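# Unload four cartons from pallet onto taped table area

## Task

Transfer every one of the four cartons from the pallet to the table. Each must lie flat, stay fully inside the blue tape outline, not rest on another carton, and keep the face that was on top at the start on top. A carton counts only if it stays put without the robot supporting it. Finish by releasing everything and moving the tool away.

## Robot and tools

Robot: one UR12e-type six-joint arm carrying a vacuum tool with four suction cups. There is no other arm and no finger gripper. The tool's reference point is the cup point: the centre of the four cup rims when they touch nothing. The cups point along the cup point's own +z axis. In that local frame the cups sit at x = -35 and +35 mm; the pair at y = -70 mm is channel a and the pair at y = +70 mm is channel b. The tool body reaches 148 mm to each side along local y.

Scene frame: origin on the table top directly under the arm base, +z up, +y to the left when facing along +x. All positions are in metres. Orientations are quaternions written w first (qw, qx, qy, qz). The base may be slightly tilted, and at long reach the reported cup point can differ somewhat from the real one.

The row format, used by execute_actions and move: 9 numbers, x, y, z, qw, qx, qy, qz, suction_a, suction_b. The first seven are an absolute target pose for the cup point in the scene frame, not an offset. The last two set vacuum per channel, each in [-1, 1]: 1 means full vacuum (about 75 kPa under ambient), a fraction asks for that share of it, and 0.01 or less turns the channel off. A channel keeps its setting until changed. Repeat the intended quaternion in every row instead of copying it from the last report, which may have drifted.

execute_actions(actions): a list of up to 15 actions; each action is a list of 1 to 15 rows, and each row is applied for one control step of 1/30 s. An action always lasts 15 steps, so a shorter one repeats its final row. An empty list only returns the current state and images. An action is rejected if its target lies more than 0.6 m from the cup point's position at that action's start along any of the cup point's current axes; if the first action fails that test, or any action is malformed, nothing in the call runs. Each step, the commanded pose is clipped to within 100 mm and 16 degrees of the measured pose, so distant targets take several actions, and the arm only continues to the last clipped pose afterwards. Position wins over orientation when both cannot be met. Motion lags commands by roughly 0.17 s.

move(target, speed, stop_force, blocking): target is one row as above (absolute pose plus the two suction values, which are applied at the start). The cup point follows a straight path toward it, taking the shorter rotation. speed is the path's top speed in m/s, 0.002 to 0.5, default 0.25; rotation is capped at twice that in rad/s. Paths last 0.5 to 10 s and stop short if longer. The path ignores obstacles, and the real motion can lag, wander and overshoot the speed, especially with the arm nearly straight. stop_force, in newtons from 13 to 80, ends the path when the wrist sensor feels that much extra push opposing the motion for two steps; the arm backs off two steps and holds. Use it only for slow approaches that do not rotate, not before 0.2 s of scene time, and omit it when moving away from a surface you are pressing. Set blocking=false to get control back after 0.5 s while the arm keeps going (not allowed with stop_force); then use wait or stop before sending more motion. The result adds a move: line giving how it ended (done, contact, held, off_target, moving, fault), which limits acted (paced = pose clipped, held = some steps blocked, after which the arm may jump quickly), and the distance from target.

wait(seconds): 0 to 10 s with the last command held; it returns early if a running move ends. stop(): brakes a running move, needing room if fast; vacuum is unaffected. zoom_image(camera, region): enlarges a region [x0, y0, x1, y1] in pixels (at most 504 by 504) from cam_head_left or cam_head_right (896x504) or cam_wrist (504x504). read_manual(section) only returns licence texts. finished_scene(scene) ends the current scene, given its number, and reports success; it is final.

Results: a state line with cup point position, quaternion and velocities; Hand target (where the controller is heading); joint positions; Wrist force and Wrist torque along the cup point's axes (offset up to about 5.5 N, noise up to 3.4 N, saturating near 100 N; pressing on a surface reads as force back into the arm); suction_measured_a/b; part_present_a/b (on at 0.54, off below 0.49); step readings, with HELD where a row was held back; "pose unreachable" when the clearance check altered the command; and camera images with calibration.

Picking: switch a channel on and press both its cups squarely onto a smooth flat face so their rims seal all round; edges, seams or holes leak. A channel with an uncovered cup steals the single pump's flow from the other channel. Sealed readings sit up to 0.17 below the request (0.27 with both channels). Cups shrink under vacuum, so a held carton rides up to about 12 mm nearer the tool. To release, set the carton down on its support, then turn both channels off and lift at least 15 mm. A cup stuck to the table pins the tool until its channel is switched off.

Avoid: pressing past contact with a stiff arm, fast touches, and forces of 150 N or joint torques at their limits (shoulder 287, elbow 130, wrists 46.9 N m), all of which trigger a 10 s stop. Holding loads heats motors; a MOTOR HOT warning appears from 70 °C and brakes engage at 85 °C. Do not drop, slam or knock cartons, and never push anything off the table. Objects may occasionally get a small external nudge. Time passes while you compose replies, and faster, smoother robot work is better.

Each tool is called after ">>>" as name(argument=value, ...) on one line, values as JSON.

## Session

>>> execute_actions(actions=[])

>>> move(target=[0.68,-0.3,0.6,0,0.7071,0.7071,0,0,0])

Scene clock: 0.00 s.
end_effector_position=(+0.6213, +0.0270, +0.4678) suction_measured_a=0.00 part_present_a=0 suction_measured_b=0.00 part_present_b=0 end_effector_quat_wxyz=(+0.003, +0.690, +0.724, +0.007) end_effector_velocity=(+0.000, +0.001, -0.000) end_effector_angular_velocity=(-0.000, +0.000, +0.001)
Joint positions: [-0.279 -1.701  1.856 -1.724 -1.571 -1.852]
Joint velocities: [ 0.001  0.001 -0.     0.    -0.     0.   ]
Motor temperatures (°C, as the motors report them): [30 29 31 34 34 33]
Wrist force (N, on the end effector, along its own x y z axes, offset not removed): no reading
Wrist torque (N m, same axes, about the end effector's origin, offset not removed): no reading
Hand target: +0.621, +0.027, +0.468; +0.003, +0.690, +0.724, +0.007
camera_calibration (this result's frames):
cam_wrist: T_world_to_cam=[[-0.998642, -0.0483989, 0.0192711, 0.618423], [-0.0266618, 0.792651, 0.609092, -0.243233], [-0.0447547, 0.607751, -0.792866, 0.522997], [0, 0, 0, 1]] pos_world=[0.634505, -0.0951225, 0.5509]

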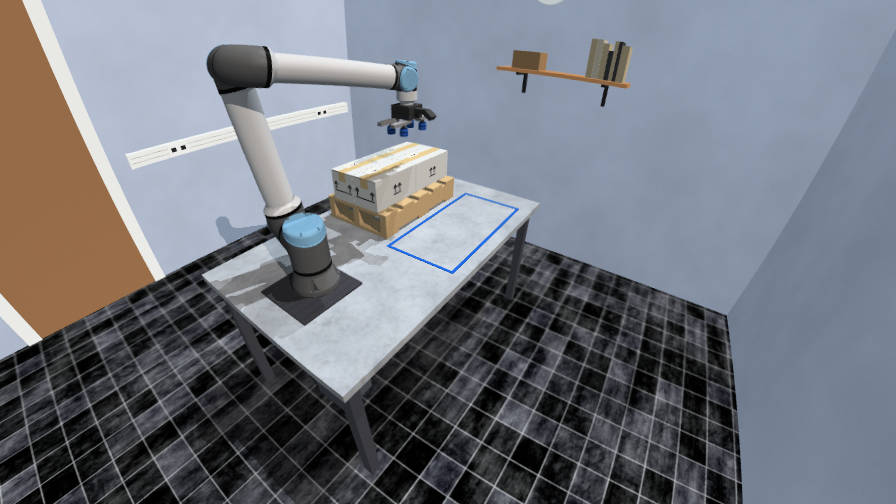

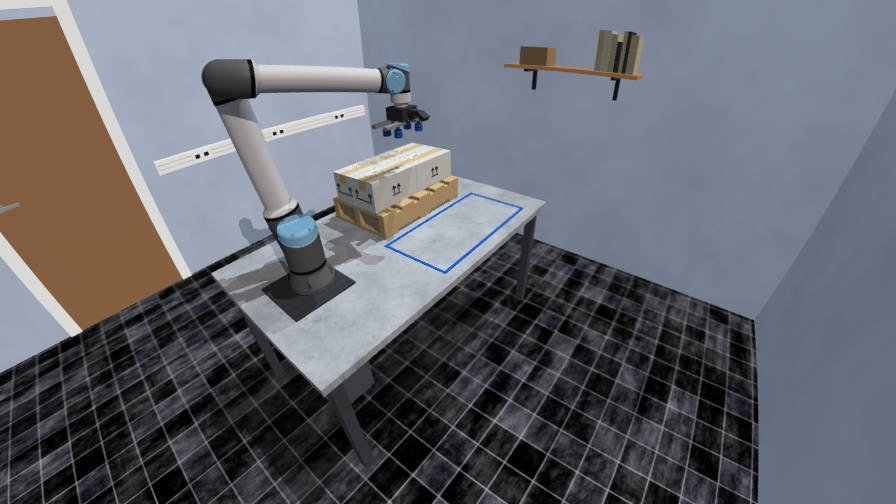

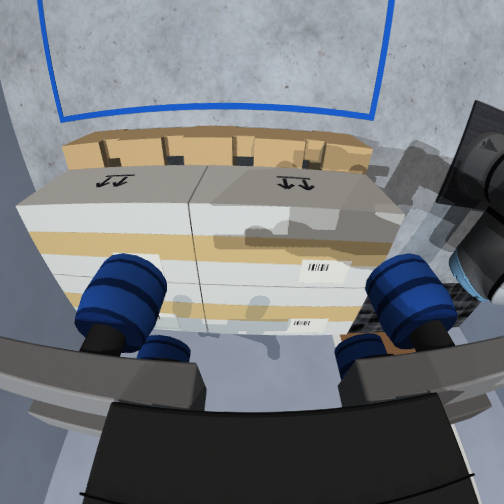

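Scene clock: 1.97 s.
end_effector_position=(+0.6806, -0.2998, +0.5998) suction_measured_a=0.00 part_present_a=0 suction_measured_b=0.00 part_present_b=0 end_effector_quat_wxyz=(-0.000, +0.707, +0.707, +0.000) end_effector_velocity=(+0.000, -0.002, +0.001) end_effector_angular_velocity=(+0.000, +0.000, -0.001)
Joint positions: [-0.681 -1.5    1.427 -1.488 -1.584 -2.206]
Joint velocities: [-0.002  0.002 -0.003  0.002  0.    -0.001]
Motor temperatures (°C, as the motors report them): [30 29 31 34 34 33]
Wrist force (N, on the end effector, along its own x y z axes, offset not removed): [0.3 -0.3 0.7]
Wrist torque (N m, same axes, about the end effector's origin, offset not removed): [-0.41 0.28 -0.21]
Hand target: +0.681, -0.300, +0.600; -0.000, +0.707, +0.707, +0.000
Off the commanded pose: 0.001 m, 0 deg.
move: done
camera_calibration (this result's frames):
cam_wrist: T_world_to_cam=[[-0.999475, -0.000271578, 0.0323924, 0.666391], [0.0194043, 0.795688, 0.605396, -0.0912957], [-0.0259387, 0.605707, -0.795265, 0.816989], [0, 0, 0, 1]] pos_world=[0.689004, -0.422032, 0.683407]

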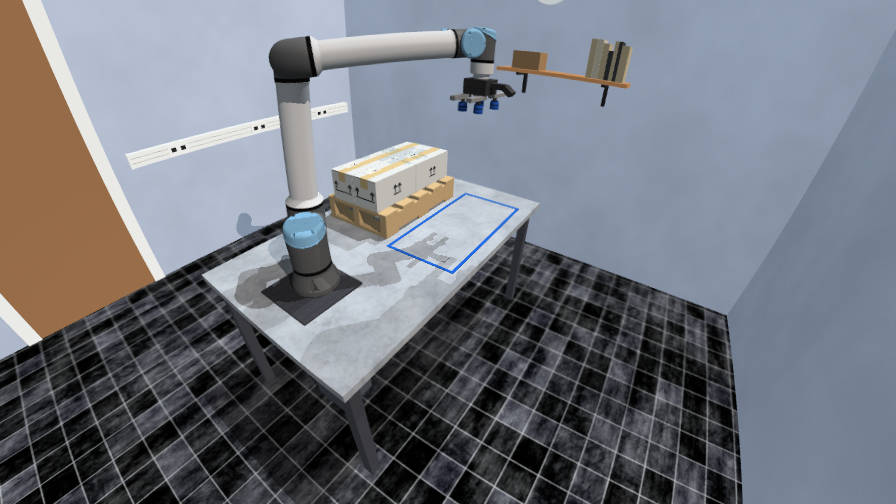

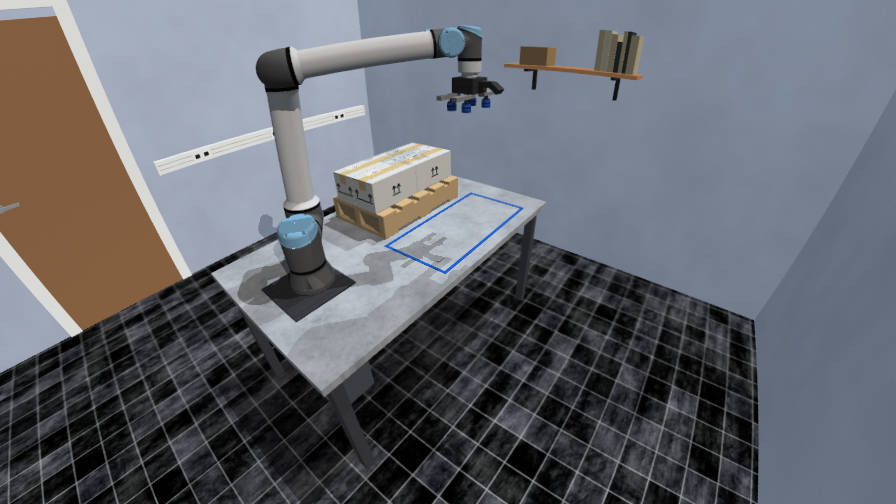

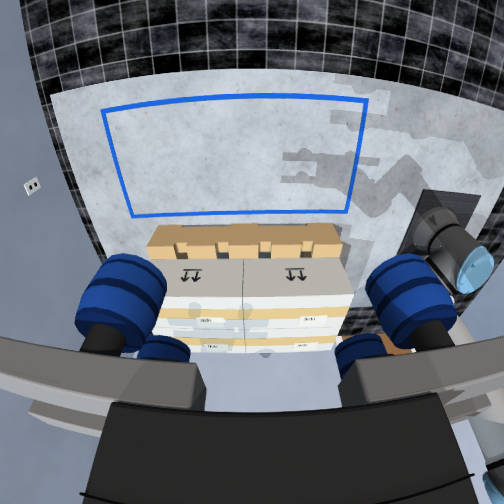

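>>> move(target=[0.553,0.13,0.285,0,0.7071,0.7071,0,0,0])

>>> move(target=[0.553,0.13,0.22,0,0.7071,0.7071,0,1,1], speed=0.008, stop_force=13)

>>> move(target=[0.553,0.13,0.42,0,0.7071,0.7071,0,1,1], speed=0.15)

>>> move(target=[0.555,-0.307,0.3,0,0.7071,0.7071,0,1,1])

>>> move(target=[0.555,-0.307,0.155,0,0.7071,0.7071,0,1,1], speed=0.08)

>>> move(target=[0.555,-0.307,0.115,0,0.7071,0.7071,0,1,1], speed=0.004, stop_force=13)

Scene clock: 16.17 s.
end_effector_position=(+0.5520, +0.1297, +0.2853) suction_measured_a=0.00 part_present_a=0 suction_measured_b=0.00 part_present_b=0 end_effector_quat_wxyz=(+0.000, +0.707, +0.707, -0.000) end_effector_velocity=(-0.000, +0.002, -0.001) end_effector_angular_velocity=(-0.000, +0.001, +0.001)
Joint positions: [-0.12  -1.694  2.185 -2.047 -1.579 -1.645]
Joint velocities: [ 0.003  0.002  0.001 -0.002 -0.     0.003]
Motor temperatures (°C, as the motors report them): [30 29 31 34 34 33]
Wrist force (N, on the end effector, along its own x y z axes, offset not removed): [0.0 -1.9 1.5]
Wrist torque (N m, same axes, about the end effector's origin, offset not removed): [-0.69 0.30 -0.13]
Hand target: +0.552, +0.130, +0.285; +0.000, +0.707, +0.707, -0.000
Off the commanded pose: 0.001 m, 0 deg.
move: done
camera_calibration (this result's frames):
cam_wrist: T_world_to_cam=[[-0.999468, -0.000177548, 0.0326006, 0.548153], [0.0195488, 0.796996, 0.603668, -0.239838], [-0.0260897, 0.603985, -0.796569, 0.304009], [0, 0, 0, 1]] pos_world=[0.560482, 0.00763036, 0.369076]

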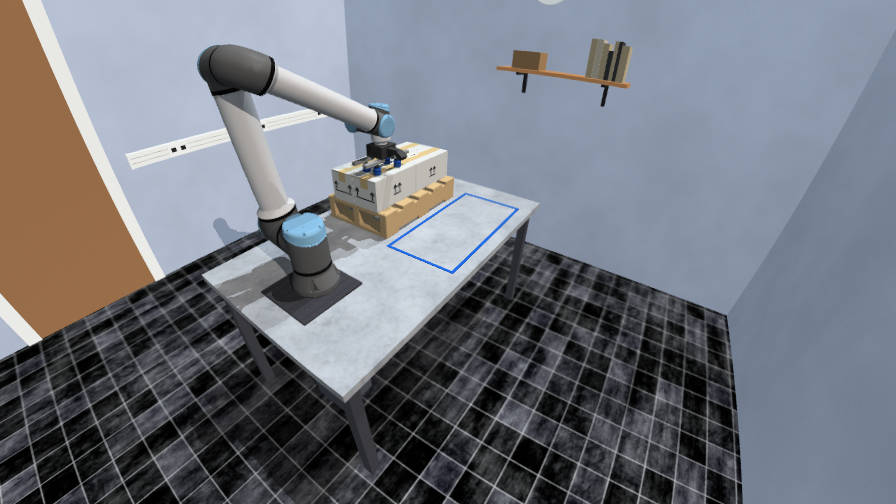

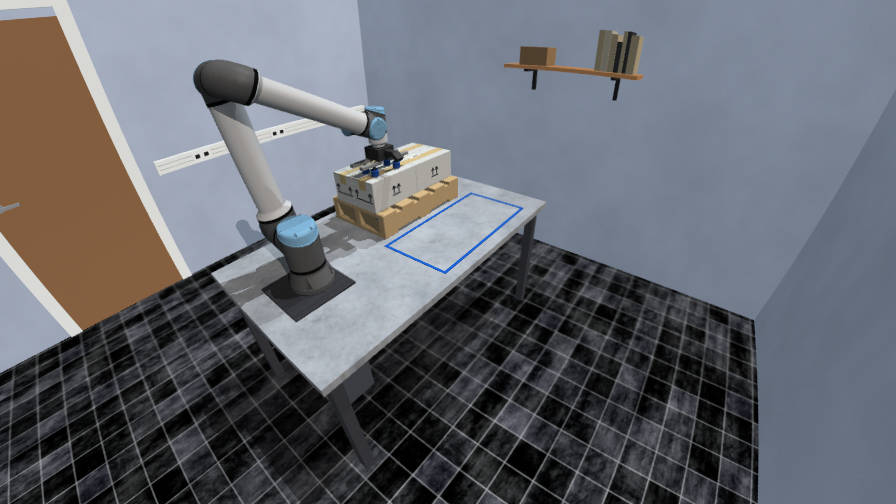

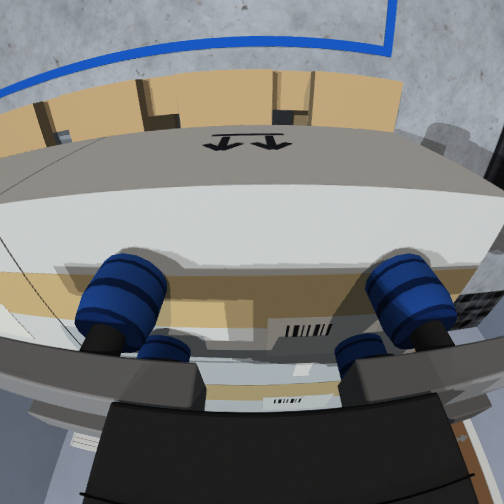

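Scene clock: 18.93 s.
end_effector_position=(+0.5523, +0.1298, +0.2660) suction_measured_a=0.84 part_present_a=1 suction_measured_b=0.84 part_present_b=1 end_effector_quat_wxyz=(+0.000, +0.707, +0.707, -0.000) end_effector_velocity=(+0.000, -0.001, +0.002) end_effector_angular_velocity=(+0.000, +0.000, -0.002)
Joint positions: [-0.12  -1.675  2.207 -2.088 -1.579 -1.645]
Joint velocities: [-0.002 -0.001 -0.002  0.004  0.    -0.   ]
Motor temperatures (°C, as the motors report them): [30 29 31 34 34 33]
Wrist force (N, on the end effector, along its own x y z axes, offset not removed): [-0.7 -31.7 -38.6]
Wrist torque (N m, same axes, about the end effector's origin, offset not removed): [0.66 0.48 -0.05]
Hand target: +0.552, +0.130, +0.266; +0.000, +0.707, +0.707, -0.000
Off the commanded pose: 0.046 m, 0 deg.
move: contact
camera_calibration (this result's frames):
cam_wrist: T_world_to_cam=[[-0.999475, -0.000190223, 0.0324127, 0.549125], [0.0194343, 0.796785, 0.60395, -0.228289], [-0.0259408, 0.604262, -0.796363, 0.288469], [0, 0, 0, 1]] pos_world=[0.560757, 0.00769076, 0.349803]

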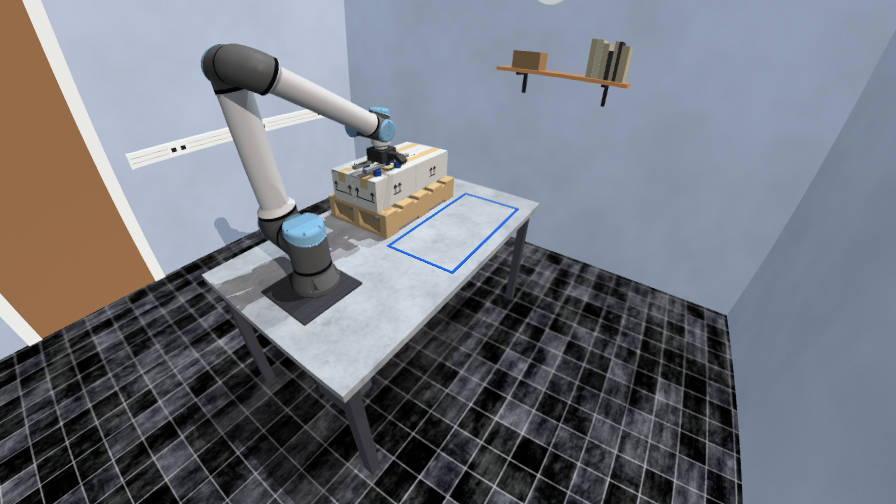

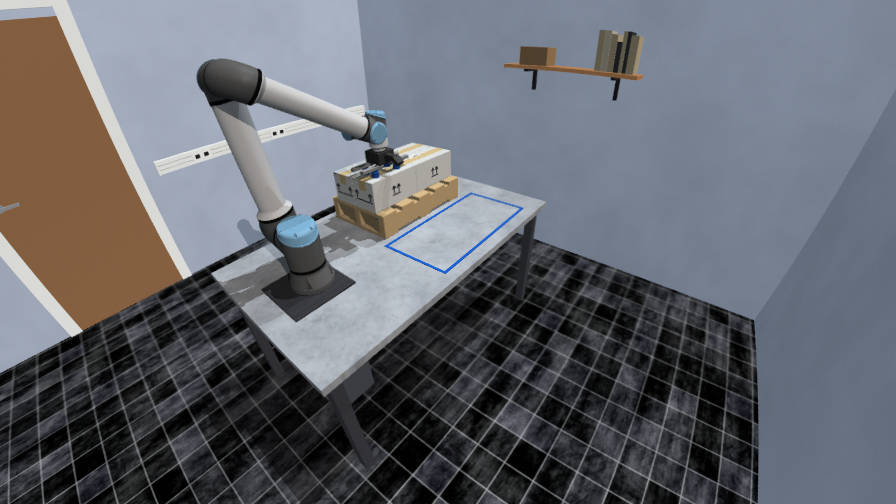

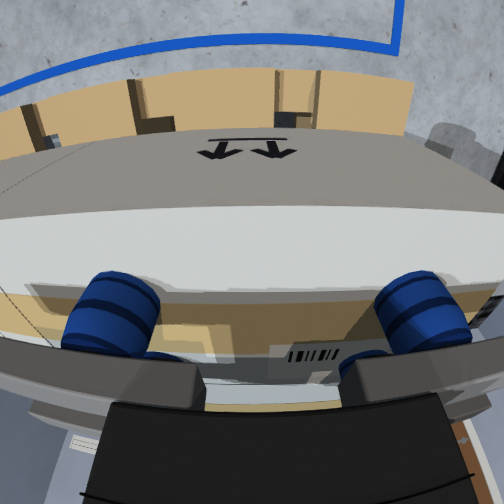

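Scene clock: 20.43 s.
end_effector_position=(+0.5532, +0.1300, +0.4198) suction_measured_a=0.84 part_present_a=1 suction_measured_b=0.84 part_present_b=1 end_effector_quat_wxyz=(-0.000, +0.707, +0.707, -0.000) end_effector_velocity=(-0.000, +0.001, +0.001) end_effector_angular_velocity=(+0.000, +0.001, +0.001)
Joint positions: [-0.118 -1.776  2.    -1.779 -1.578 -1.643]
Joint velocities: [ 0.001 -0.    -0.002  0.003  0.     0.   ]
Motor temperatures (°C, as the motors report them): [30 29 31 34 34 33]
Wrist force (N, on the end effector, along its own x y z axes, offset not removed): [4.8 -2.5 23.9]
Wrist torque (N m, same axes, about the end effector's origin, offset not removed): [-0.99 -0.10 -0.09]
Hand target: +0.553, +0.130, +0.420; +0.000, +0.707, +0.707, -0.000
Off the commanded pose: 0.000 m, 0 deg.
move: done
camera_calibration (this result's frames):
cam_wrist: T_world_to_cam=[[-0.99947, -0.000206322, 0.032547, 0.544916], [0.0195261, 0.79624, 0.604666, -0.321653], [-0.0260399, 0.604981, -0.795814, 0.410585], [0, 0, 0, 1]] pos_world=[0.5616, 0.00782868, 0.503507]

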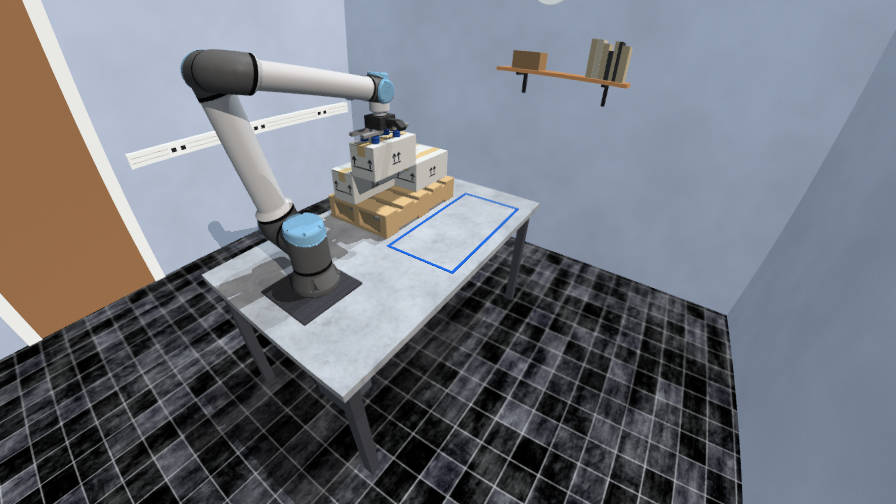

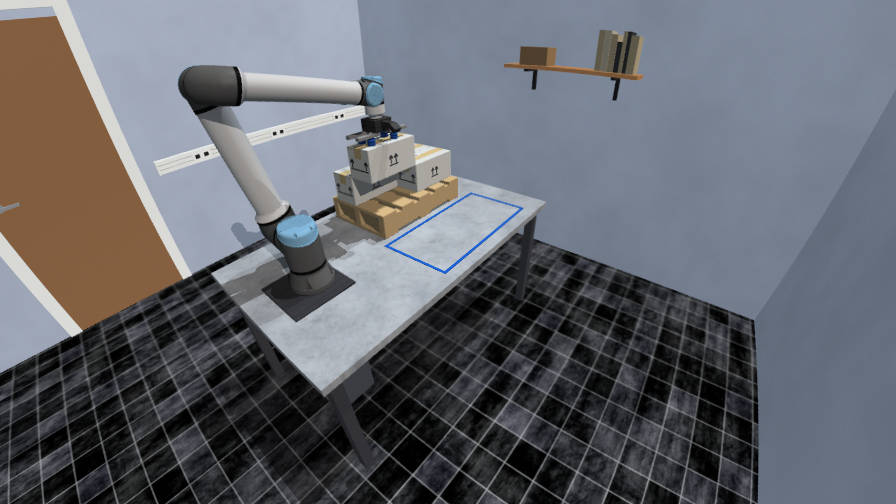

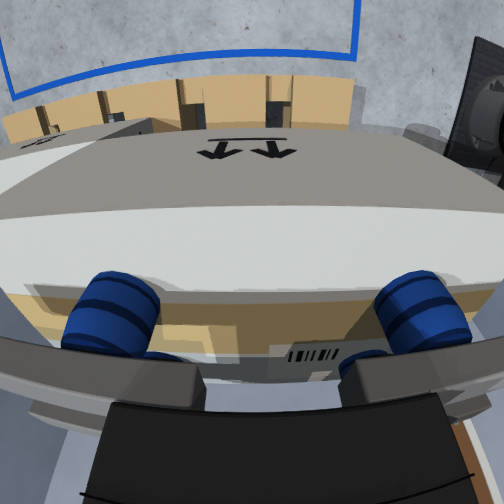

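Scene clock: 22.80 s.
end_effector_position=(+0.5556, -0.3066, +0.3000) suction_measured_a=0.84 part_present_a=1 suction_measured_b=0.84 part_present_b=1 end_effector_quat_wxyz=(-0.000, +0.707, +0.707, +0.001) end_effector_velocity=(+0.000, -0.001, -0.001) end_effector_angular_velocity=(+0.000, +0.000, +0.000)
Joint positions: [-0.816 -1.594  2.061 -2.03  -1.585 -2.34 ]
Joint velocities: [-0.001  0.003 -0.001 -0.001  0.    -0.002]
Motor temperatures (°C, as the motors report them): [30 29 31 34 34 33]
Wrist force (N, on the end effector, along its own x y z axes, offset not removed): [2.5 -1.7 22.5]
Wrist torque (N m, same axes, about the end effector's origin, offset not removed): [-0.83 0.17 -0.16]
Hand target: +0.556, -0.307, +0.300; -0.000, +0.707, +0.707, +0.001
Off the commanded pose: 0.001 m, 0 deg.
move: done
camera_calibration (this result's frames):
cam_wrist: T_world_to_cam=[[-0.999476, -0.000272737, 0.0323524, 0.551153], [0.0193961, 0.795293, 0.605915, 0.0978219], [-0.0258949, 0.606225, -0.794871, 0.579447], [0, 0, 0, 1]] pos_world=[0.563972, -0.428922, 0.383483]

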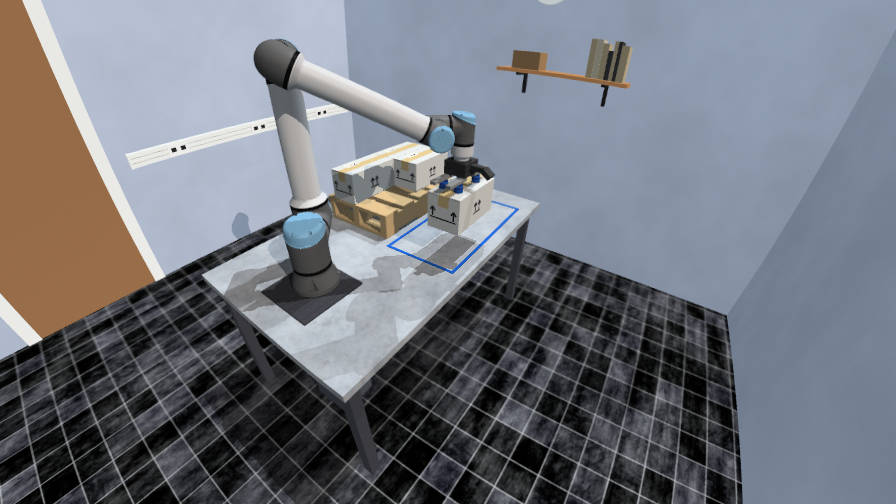

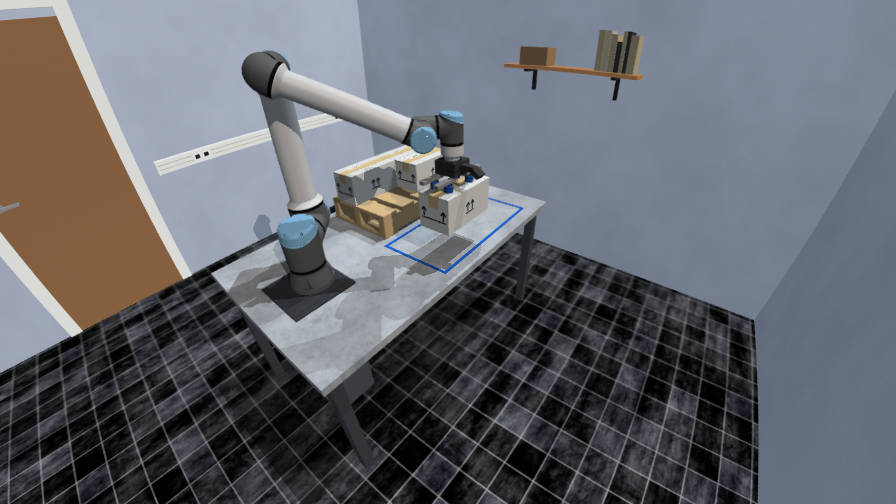

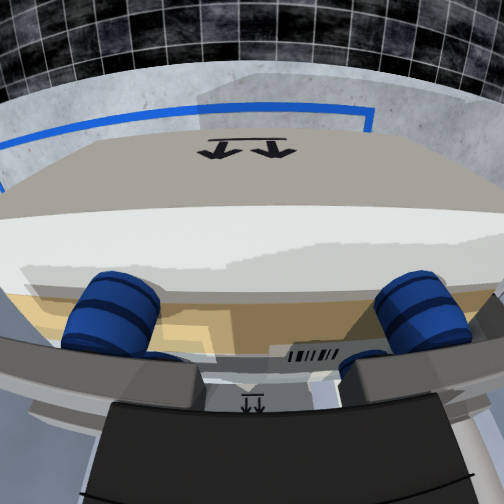

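Scene clock: 25.03 s.
end_effector_position=(+0.5549, -0.3069, +0.1552) suction_measured_a=0.84 part_present_a=1 suction_measured_b=0.84 part_present_b=1 end_effector_quat_wxyz=(+0.000, +0.707, +0.707, +0.000) end_effector_velocity=(-0.000, -0.001, -0.002) end_effector_angular_velocity=(+0.001, +0.001, -0.001)
Joint positions: [-0.82  -1.435  2.203 -2.332 -1.586 -2.344]
Joint velocities: [-0.001  0.004  0.001 -0.003  0.     0.   ]
Motor temperatures (°C, as the motors report them): [30 29 31 34 34 33]
Wrist force (N, on the end effector, along its own x y z axes, offset not removed): [1.6 -3.1 23.5]
Wrist torque (N m, same axes, about the end effector's origin, offset not removed): [-1.00 0.25 -0.18]
Hand target: +0.555, -0.307, +0.155; -0.000, +0.707, +0.707, +0.000
Off the commanded pose: 0.000 m, 0 deg.
move: done
camera_calibration (this result's frames):
cam_wrist: T_world_to_cam=[[-0.999471, -0.000206683, 0.0325217, 0.555166], [0.0195106, 0.796238, 0.604669, 0.186229], [-0.02602, 0.604984, -0.795812, 0.464288], [0, 0, 0, 1]] pos_world=[0.563319, -0.429054, 0.238824]

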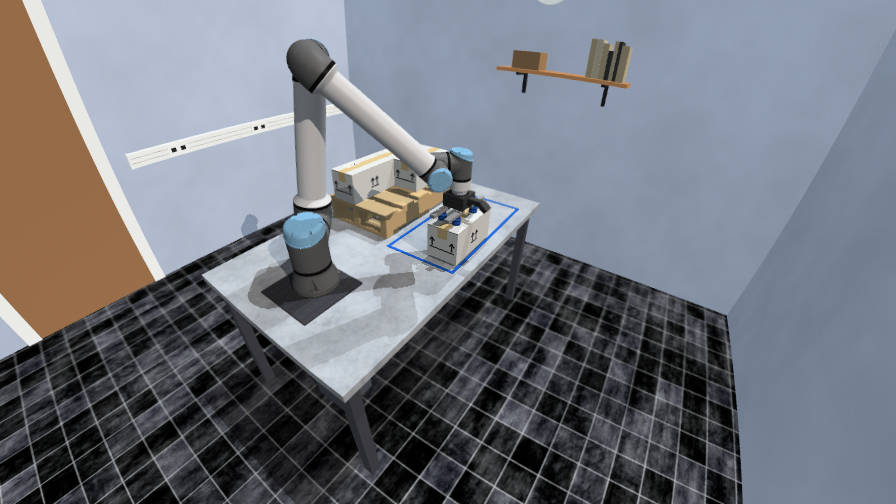

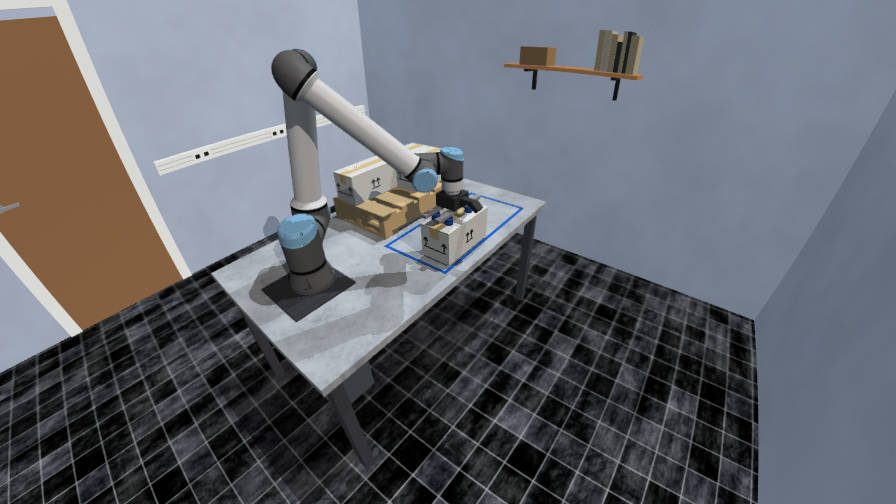

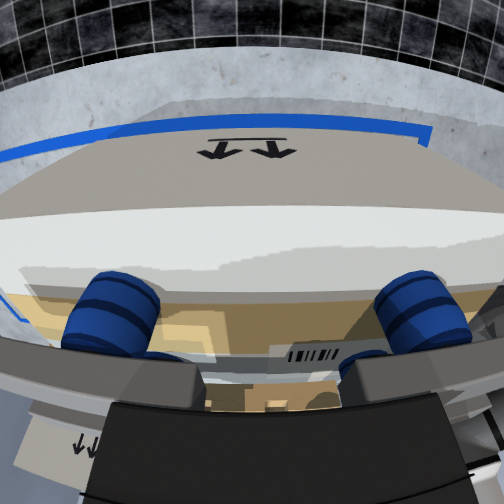

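Scene clock: 28.63 s.
end_effector_position=(+0.5549, -0.3069, +0.1422) suction_measured_a=0.84 part_present_a=1 suction_measured_b=0.84 part_present_b=1 end_effector_quat_wxyz=(+0.000, +0.707, +0.707, -0.000) end_effector_velocity=(-0.001, -0.000, -0.000) end_effector_angular_velocity=(+0.001, +0.001, -0.002)
Joint positions: [-0.82  -1.417  2.212 -2.36  -1.586 -2.345]
Joint velocities: [-0.002 -0.     0.     0.002 -0.     0.   ]
Motor temperatures (°C, as the motors report them): [30 29 31 34 34 33]
Wrist force (N, on the end effector, along its own x y z axes, offset not removed): [15.6 -7.9 -15.7]
Wrist torque (N m, same axes, about the end effector's origin, offset not removed): [1.38 -0.12 0.52]
Hand target: +0.555, -0.307, +0.142; +0.000, +0.707, +0.707, +0.000
Off the commanded pose: 0.027 m, 0 deg.
move: contact
camera_calibration (this result's frames):
cam_wrist: T_world_to_cam=[[-0.999473, -0.000201132, 0.0324493, 0.555626], [0.0194684, 0.796304, 0.604583, 0.194168], [-0.0259611, 0.604896, -0.795881, 0.453904], [0, 0, 0, 1]] pos_world=[0.563337, -0.429069, 0.225833]

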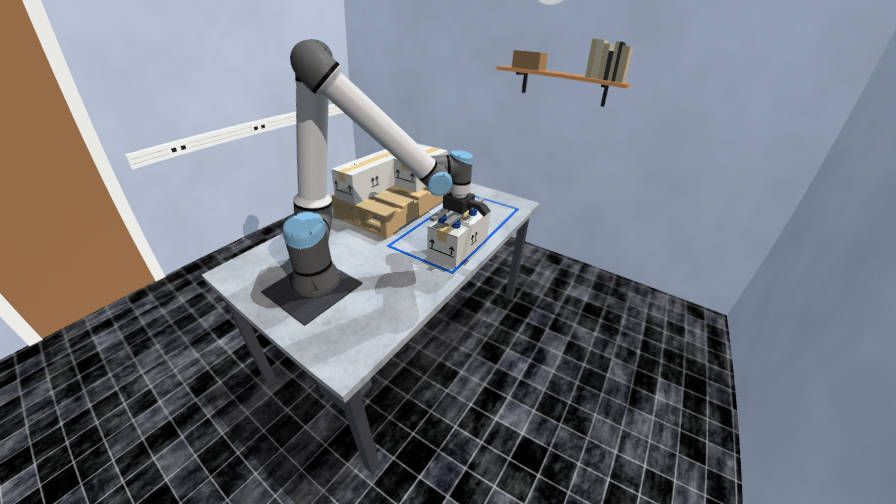

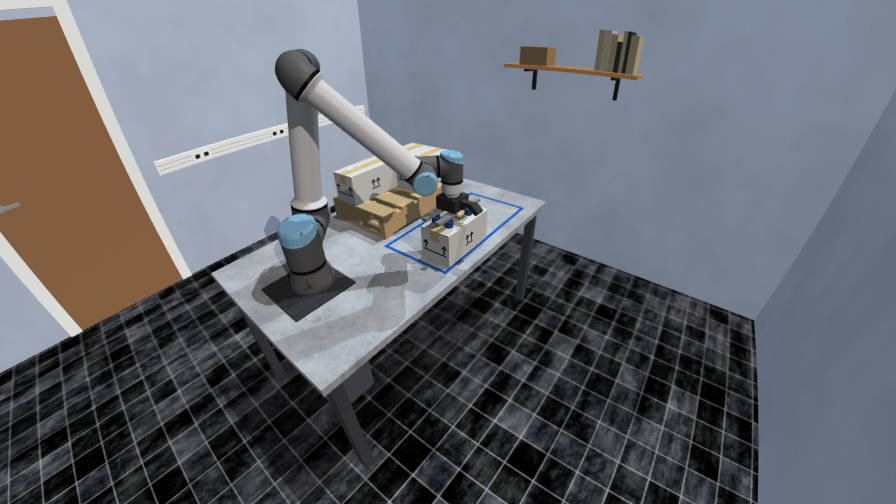

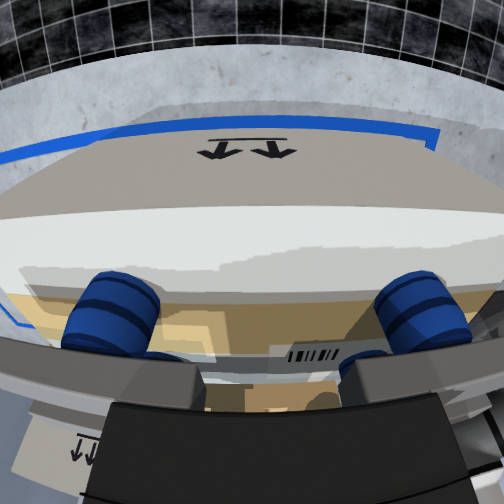

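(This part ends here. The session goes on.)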